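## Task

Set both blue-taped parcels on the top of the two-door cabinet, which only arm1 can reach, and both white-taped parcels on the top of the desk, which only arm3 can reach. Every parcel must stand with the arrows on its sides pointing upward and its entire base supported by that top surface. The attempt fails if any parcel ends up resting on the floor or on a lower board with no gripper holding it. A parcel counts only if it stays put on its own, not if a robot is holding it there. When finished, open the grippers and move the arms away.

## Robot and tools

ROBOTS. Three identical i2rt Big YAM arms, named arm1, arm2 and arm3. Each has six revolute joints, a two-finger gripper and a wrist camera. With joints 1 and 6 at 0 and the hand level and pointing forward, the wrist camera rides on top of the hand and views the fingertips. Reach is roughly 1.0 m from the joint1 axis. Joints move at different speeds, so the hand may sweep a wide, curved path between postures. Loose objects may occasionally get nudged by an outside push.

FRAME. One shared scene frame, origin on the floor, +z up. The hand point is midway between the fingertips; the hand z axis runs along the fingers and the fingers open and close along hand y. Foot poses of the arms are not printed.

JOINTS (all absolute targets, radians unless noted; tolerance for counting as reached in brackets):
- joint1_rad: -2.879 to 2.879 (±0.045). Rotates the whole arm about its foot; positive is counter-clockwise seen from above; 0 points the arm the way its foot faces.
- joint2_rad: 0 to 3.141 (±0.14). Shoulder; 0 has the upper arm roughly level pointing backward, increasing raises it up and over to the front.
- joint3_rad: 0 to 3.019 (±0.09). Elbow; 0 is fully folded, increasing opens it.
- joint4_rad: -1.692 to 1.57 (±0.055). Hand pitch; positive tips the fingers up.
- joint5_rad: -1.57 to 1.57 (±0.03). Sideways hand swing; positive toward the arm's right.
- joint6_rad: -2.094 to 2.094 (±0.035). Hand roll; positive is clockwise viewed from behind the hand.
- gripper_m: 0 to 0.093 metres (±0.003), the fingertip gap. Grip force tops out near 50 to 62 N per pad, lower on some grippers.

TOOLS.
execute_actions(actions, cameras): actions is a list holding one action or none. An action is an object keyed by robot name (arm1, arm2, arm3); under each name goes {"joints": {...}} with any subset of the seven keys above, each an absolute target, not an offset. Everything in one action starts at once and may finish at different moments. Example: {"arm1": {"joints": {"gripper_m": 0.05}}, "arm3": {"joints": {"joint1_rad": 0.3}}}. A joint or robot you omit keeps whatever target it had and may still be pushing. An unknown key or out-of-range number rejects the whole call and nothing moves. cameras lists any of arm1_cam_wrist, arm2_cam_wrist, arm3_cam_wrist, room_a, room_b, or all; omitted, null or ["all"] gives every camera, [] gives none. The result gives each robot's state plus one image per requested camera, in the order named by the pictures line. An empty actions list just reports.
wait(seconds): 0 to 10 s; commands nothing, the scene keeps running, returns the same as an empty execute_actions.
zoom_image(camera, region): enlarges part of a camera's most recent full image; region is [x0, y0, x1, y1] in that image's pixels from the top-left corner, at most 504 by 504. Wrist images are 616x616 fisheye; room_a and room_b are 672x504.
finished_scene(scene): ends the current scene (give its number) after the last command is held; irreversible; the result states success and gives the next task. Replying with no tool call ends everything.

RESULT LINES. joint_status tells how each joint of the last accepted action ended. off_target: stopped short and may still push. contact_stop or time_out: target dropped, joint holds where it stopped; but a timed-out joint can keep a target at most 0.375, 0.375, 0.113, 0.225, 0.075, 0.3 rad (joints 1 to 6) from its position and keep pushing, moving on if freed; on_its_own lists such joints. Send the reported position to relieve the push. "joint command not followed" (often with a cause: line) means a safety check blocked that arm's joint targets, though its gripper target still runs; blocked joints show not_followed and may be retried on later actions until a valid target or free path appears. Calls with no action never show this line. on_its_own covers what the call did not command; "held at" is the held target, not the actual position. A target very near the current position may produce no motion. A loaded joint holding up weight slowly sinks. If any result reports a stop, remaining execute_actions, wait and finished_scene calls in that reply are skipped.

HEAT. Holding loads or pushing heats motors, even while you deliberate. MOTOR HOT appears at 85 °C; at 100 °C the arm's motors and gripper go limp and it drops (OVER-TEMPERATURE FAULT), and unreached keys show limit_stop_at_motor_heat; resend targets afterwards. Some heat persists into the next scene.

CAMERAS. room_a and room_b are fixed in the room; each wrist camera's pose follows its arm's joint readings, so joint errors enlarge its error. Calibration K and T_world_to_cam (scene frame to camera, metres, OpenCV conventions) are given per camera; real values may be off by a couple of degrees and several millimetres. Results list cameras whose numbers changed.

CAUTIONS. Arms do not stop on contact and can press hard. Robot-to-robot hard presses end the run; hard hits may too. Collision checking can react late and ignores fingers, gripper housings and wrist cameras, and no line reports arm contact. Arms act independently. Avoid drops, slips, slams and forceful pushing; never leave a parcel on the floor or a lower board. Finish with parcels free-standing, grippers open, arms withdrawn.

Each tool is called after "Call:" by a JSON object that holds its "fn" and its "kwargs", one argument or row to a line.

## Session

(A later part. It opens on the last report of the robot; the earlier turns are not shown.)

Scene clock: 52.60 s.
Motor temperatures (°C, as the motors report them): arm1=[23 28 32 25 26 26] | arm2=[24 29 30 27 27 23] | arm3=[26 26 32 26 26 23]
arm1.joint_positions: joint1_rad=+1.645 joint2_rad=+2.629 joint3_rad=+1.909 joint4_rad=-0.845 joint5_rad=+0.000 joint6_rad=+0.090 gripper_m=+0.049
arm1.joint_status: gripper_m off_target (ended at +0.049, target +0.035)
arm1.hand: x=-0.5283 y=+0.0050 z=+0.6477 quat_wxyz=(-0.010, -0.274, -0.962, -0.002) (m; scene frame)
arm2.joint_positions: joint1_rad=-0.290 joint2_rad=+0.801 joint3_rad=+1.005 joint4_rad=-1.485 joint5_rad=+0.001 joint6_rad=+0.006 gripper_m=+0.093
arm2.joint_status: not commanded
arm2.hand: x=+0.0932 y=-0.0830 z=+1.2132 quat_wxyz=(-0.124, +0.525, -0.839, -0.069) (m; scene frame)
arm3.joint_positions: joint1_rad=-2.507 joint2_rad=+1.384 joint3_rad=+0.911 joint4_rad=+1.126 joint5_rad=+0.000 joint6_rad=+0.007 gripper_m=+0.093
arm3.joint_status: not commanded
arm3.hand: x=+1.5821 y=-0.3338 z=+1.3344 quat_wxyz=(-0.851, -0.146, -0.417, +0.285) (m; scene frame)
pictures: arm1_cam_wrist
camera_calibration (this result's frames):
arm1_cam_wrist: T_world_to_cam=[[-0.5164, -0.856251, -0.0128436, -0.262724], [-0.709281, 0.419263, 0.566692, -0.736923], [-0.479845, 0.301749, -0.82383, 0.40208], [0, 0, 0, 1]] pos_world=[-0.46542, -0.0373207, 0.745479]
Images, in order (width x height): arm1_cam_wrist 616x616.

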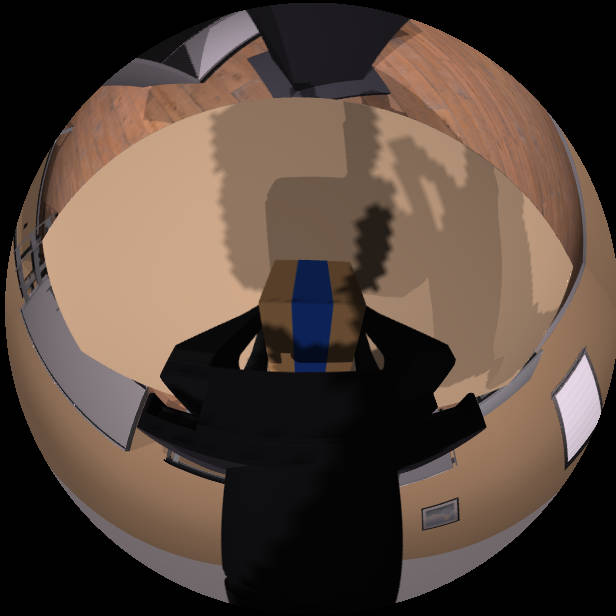

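Call:
{"fn": "execute_actions", "kwargs": {
  "actions": [
    {"arm1":{"joints":{"joint2_rad":1.8,"joint4_rad":-0.92}}}
  ],
  "cameras": []
}}

Call:
{"fn": "execute_actions", "kwargs": {
  "actions": [
    {"arm1":{"joints":{"joint1_rad":-1.3,"joint3_rad":1.55}}}
  ],
  "cameras": []
}}

Call:
{"fn": "execute_actions", "kwargs": {
  "actions": [
    {"arm1":{"joints":{"joint2_rad":2.13}}}
  ],
  "cameras": ["arm1_cam_wrist","room_a"]
}}

Call:
{"fn": "zoom_image", "kwargs": {
  "camera": "room_a",
  "region": [480, 240, 570, 310]
}}

Scene clock: 54.87 s.
Motor temperatures (°C, as the motors report them): arm1=[23 28 32 25 26 26] | arm2=[24 28 30 27 27 23] | arm3=[26 26 32 26 26 23]
arm1.joint_positions: joint1_rad=+1.645 joint2_rad=+1.818 joint3_rad=+1.913 joint4_rad=-0.917 joint5_rad=+0.000 joint6_rad=+0.090 gripper_m=+0.049
arm1.joint_status: all done
arm1.hand: x=-0.4880 y=-0.0199 z=+1.2258 quat_wxyz=(-0.365, -0.255, -0.893, +0.066) (m; scene frame)
arm2.joint_positions: joint1_rad=-0.290 joint2_rad=+0.801 joint3_rad=+1.005 joint4_rad=-1.485 joint5_rad=+0.001 joint6_rad=+0.006 gripper_m=+0.093
arm2.joint_status: not commanded
arm2.hand: x=+0.0932 y=-0.0830 z=+1.2132 quat_wxyz=(-0.124, +0.525, -0.839, -0.069) (m; scene frame)
arm3.joint_positions: joint1_rad=-2.507 joint2_rad=+1.384 joint3_rad=+0.911 joint4_rad=+1.126 joint5_rad=+0.000 joint6_rad=+0.007 gripper_m=+0.093
arm3.joint_status: not commanded
arm3.hand: x=+1.5821 y=-0.3338 z=+1.3344 quat_wxyz=(-0.851, -0.146, -0.417, +0.285) (m; scene frame)
pictures: none
No camera images: the call's "cameras" was empty. Leave "cameras" out to get every camera's image.

Scene clock: 57.53 s.
Motor temperatures (°C, as the motors report them): arm1=[23 28 32 25 26 26] | arm2=[24 28 30 27 27 23] | arm3=[26 26 32 26 26 23]
arm1.joint_positions: joint1_rad=-1.307 joint2_rad=+1.824 joint3_rad=+1.542 joint4_rad=-0.917 joint5_rad=+0.002 joint6_rad=+0.091 gripper_m=+0.049
arm1.joint_status: all done
arm1.hand: x=-1.7503 y=+0.4812 z=+1.0161 quat_wxyz=(+0.020, -0.968, +0.179, +0.177) (m; scene frame)
arm2.joint_positions: joint1_rad=-0.290 joint2_rad=+0.801 joint3_rad=+1.005 joint4_rad=-1.485 joint5_rad=+0.001 joint6_rad=+0.006 gripper_m=+0.093
arm2.joint_status: not commanded
arm2.hand: x=+0.0932 y=-0.0830 z=+1.2132 quat_wxyz=(-0.124, +0.525, -0.839, -0.069) (m; scene frame)
arm3.joint_positions: joint1_rad=-2.507 joint2_rad=+1.384 joint3_rad=+0.911 joint4_rad=+1.126 joint5_rad=+0.000 joint6_rad=+0.007 gripper_m=+0.093
arm3.joint_status: not commanded
arm3.hand: x=+1.5821 y=-0.3338 z=+1.3344 quat_wxyz=(-0.851, -0.146, -0.417, +0.285) (m; scene frame)
pictures: none
No camera images: the call's "cameras" was empty. Leave "cameras" out to get every camera's image.

Scene clock: 58.83 s.
Motor temperatures (°C, as the motors report them): arm1=[23 29 32 25 26 26] | arm2=[24 28 30 27 27 23] | arm3=[26 26 32 26 26 23]
arm1.joint_positions: joint1_rad=-1.306 joint2_rad=+2.147 joint3_rad=+1.529 joint4_rad=-0.918 joint5_rad=+0.002 joint6_rad=+0.092 gripper_m=+0.049
arm1.joint_status: all done
arm1.hand: x=-1.7151 y=+0.4717 z=+0.8160 quat_wxyz=(+0.004, -0.983, +0.182, +0.010) (m; scene frame)
arm2.joint_positions: joint1_rad=-0.290 joint2_rad=+0.801 joint3_rad=+1.005 joint4_rad=-1.485 joint5_rad=+0.001 joint6_rad=+0.006 gripper_m=+0.093
arm2.joint_status: not commanded
arm2.hand: x=+0.0932 y=-0.0830 z=+1.2132 quat_wxyz=(-0.124, +0.525, -0.839, -0.069) (m; scene frame)
arm3.joint_positions: joint1_rad=-2.507 joint2_rad=+1.384 joint3_rad=+0.911 joint4_rad=+1.126 joint5_rad=+0.000 joint6_rad=+0.007 gripper_m=+0.093
arm3.joint_status: not commanded
arm3.hand: x=+1.5821 y=-0.3338 z=+1.3344 quat_wxyz=(-0.851, -0.146, -0.417, +0.285) (m; scene frame)
pictures: arm1_cam_wrist, room_a
camera_calibration (this result's frames):
arm1_cam_wrist: T_world_to_cam=[[0.347857, 0.937547, 0.00138707, 0.150725], [0.774186, -0.288079, 0.563601, 1.01073], [0.528802, -0.194979, -0.826046, 1.79643], [0, 0, 0, 1]] pos_world=[-1.78488, 0.500123, 0.914081]
Images, in order (width x height): arm1_cam_wrist 616x616, room_a 672x504.

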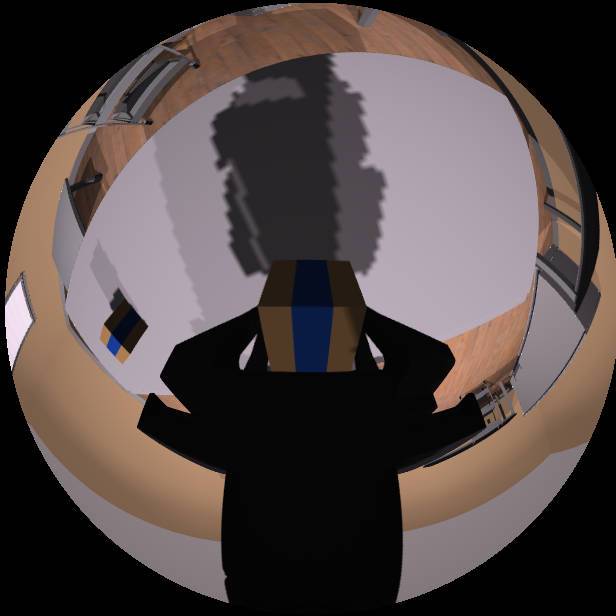

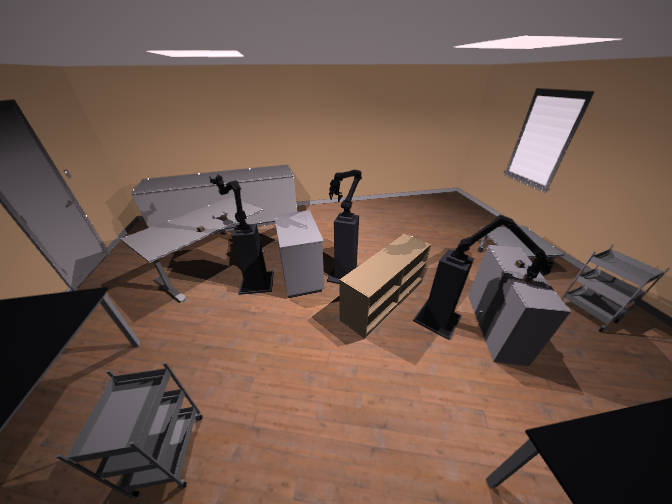

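Region (480, 240, 570, 310) of room_a's 672x504 image, scaled by 5.600, with more detail than that image has.

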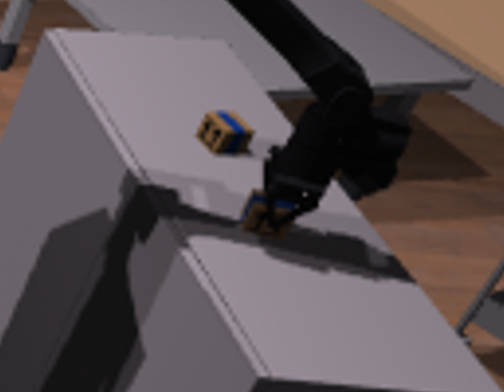

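Call:
{"fn": "execute_actions", "kwargs": {
  "actions": [
    {"arm1":{"joints":{"joint2_rad":2.175}}}
  ],
  "cameras": []
}}

Call:
{"fn": "execute_actions", "kwargs": {
  "actions": [
    {"arm1":{"joints":{"gripper_m":0.093}}}
  ],
  "cameras": []
}}

Call:
{"fn": "execute_actions", "kwargs": {
  "actions": [
    {"arm1":{"joints":{"joint2_rad":1.5,"joint4_rad":-1.4}}}
  ],
  "cameras": ["room_a","room_b"]
}}

Call:
{"fn": "zoom_image", "kwargs": {
  "camera": "room_a",
  "region": [500, 250, 550, 295]
}}

Scene clock: 59.93 s.
Motor temperatures (°C, as the motors report them): arm1=[23 29 32 25 26 26] | arm2=[24 28 30 27 27 23] | arm3=[26 26 32 26 26 23]
arm1.joint_positions: joint1_rad=-1.306 joint2_rad=+2.171 joint3_rad=+1.529 joint4_rad=-0.918 joint5_rad=+0.002 joint6_rad=+0.092 gripper_m=+0.049
arm1.joint_status: all done
arm1.hand: x=-1.7103 y=+0.4704 z=+0.8019 quat_wxyz=(+0.003, -0.983, +0.182, -0.002) (m; scene frame)
arm2.joint_positions: joint1_rad=-0.290 joint2_rad=+0.801 joint3_rad=+1.005 joint4_rad=-1.485 joint5_rad=+0.001 joint6_rad=+0.006 gripper_m=+0.093
arm2.joint_status: not commanded
arm2.hand: x=+0.0932 y=-0.0830 z=+1.2132 quat_wxyz=(-0.124, +0.525, -0.839, -0.069) (m; scene frame)
arm3.joint_positions: joint1_rad=-2.507 joint2_rad=+1.384 joint3_rad=+0.911 joint4_rad=+1.126 joint5_rad=+0.000 joint6_rad=+0.007 gripper_m=+0.093
arm3.joint_status: not commanded
arm3.hand: x=+1.5821 y=-0.3338 z=+1.3344 quat_wxyz=(-0.851, -0.146, -0.417, +0.285) (m; scene frame)
pictures: none
No camera images: the call's "cameras" was empty. Leave "cameras" out to get every camera's image.

Scene clock: 60.57 s.
Motor temperatures (°C, as the motors report them): arm1=[23 29 32 25 26 26] | arm2=[24 28 30 27 27 23] | arm3=[26 26 32 26 26 23]
arm1.joint_positions: joint1_rad=-1.306 joint2_rad=+2.171 joint3_rad=+1.529 joint4_rad=-0.918 joint5_rad=+0.002 joint6_rad=+0.092 gripper_m=+0.093
arm1.joint_status: all done
arm1.hand: x=-1.7103 y=+0.4704 z=+0.8019 quat_wxyz=(+0.003, -0.983, +0.182, -0.002) (m; scene frame)
arm2.joint_positions: joint1_rad=-0.290 joint2_rad=+0.801 joint3_rad=+1.005 joint4_rad=-1.485 joint5_rad=+0.001 joint6_rad=+0.006 gripper_m=+0.093
arm2.joint_status: not commanded
arm2.hand: x=+0.0932 y=-0.0830 z=+1.2132 quat_wxyz=(-0.124, +0.525, -0.839, -0.069) (m; scene frame)
arm3.joint_positions: joint1_rad=-2.507 joint2_rad=+1.384 joint3_rad=+0.911 joint4_rad=+1.126 joint5_rad=+0.000 joint6_rad=+0.007 gripper_m=+0.093
arm3.joint_status: not commanded
arm3.hand: x=+1.5821 y=-0.3338 z=+1.3344 quat_wxyz=(-0.851, -0.146, -0.417, +0.285) (m; scene frame)
pictures: none
No camera images: the call's "cameras" was empty. Leave "cameras" out to get every camera's image.

Scene clock: 62.13 s.
Motor temperatures (°C, as the motors report them): arm1=[23 29 32 25 26 26] | arm2=[24 28 30 27 27 23] | arm3=[26 26 32 26 26 23]
arm1.joint_positions: joint1_rad=-1.306 joint2_rad=+1.503 joint3_rad=+1.532 joint4_rad=-1.392 joint5_rad=+0.002 joint6_rad=+0.092 gripper_m=+0.093
arm1.joint_status: all done
arm1.hand: x=-1.6156 y=+0.4420 z=+1.1570 quat_wxyz=(+0.012, -0.979, +0.181, +0.097) (m; scene frame)
arm2.joint_positions: joint1_rad=-0.290 joint2_rad=+0.801 joint3_rad=+1.005 joint4_rad=-1.485 joint5_rad=+0.001 joint6_rad=+0.006 gripper_m=+0.093
arm2.joint_status: not commanded
arm2.hand: x=+0.0932 y=-0.0830 z=+1.2132 quat_wxyz=(-0.124, +0.525, -0.839, -0.069) (m; scene frame)
arm3.joint_positions: joint1_rad=-2.507 joint2_rad=+1.384 joint3_rad=+0.911 joint4_rad=+1.126 joint5_rad=+0.000 joint6_rad=+0.007 gripper_m=+0.093
arm3.joint_status: not commanded
arm3.hand: x=+1.5821 y=-0.3338 z=+1.3344 quat_wxyz=(-0.851, -0.146, -0.417, +0.285) (m; scene frame)
pictures: room_a, room_b
Images, in order (width x height): room_a 672x504, room_b 672x504.

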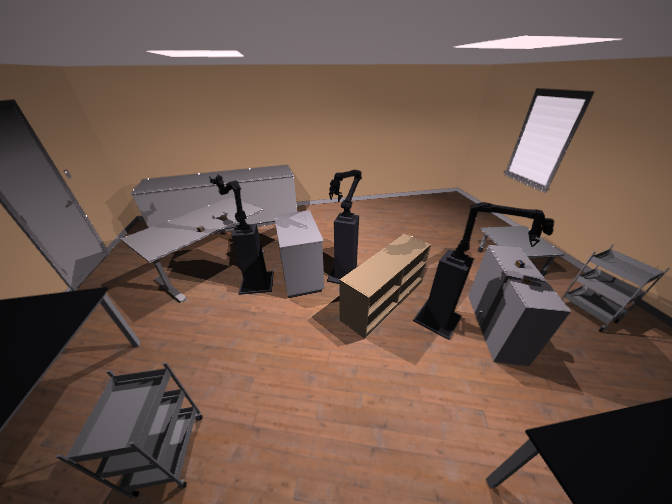

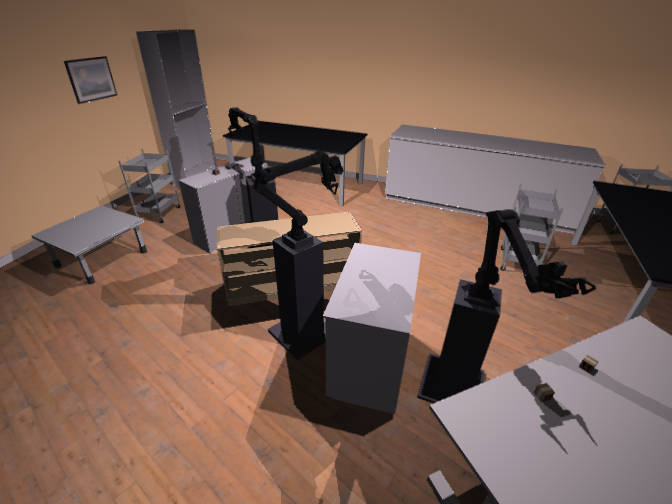

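Region (500, 250, 550, 295) of room_a's 672x504 image, scaled by 10.080, with more detail than that image has; it fills the top 454 rows of this view, and the rest is white.

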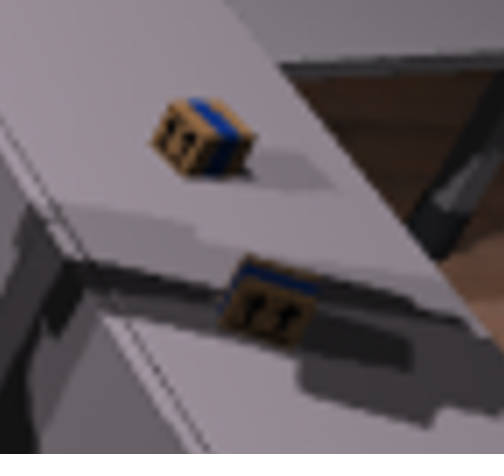

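Call:
{"fn": "finished_scene", "kwargs": {
  "scene": 2
}}

The scene is finished: the task was done.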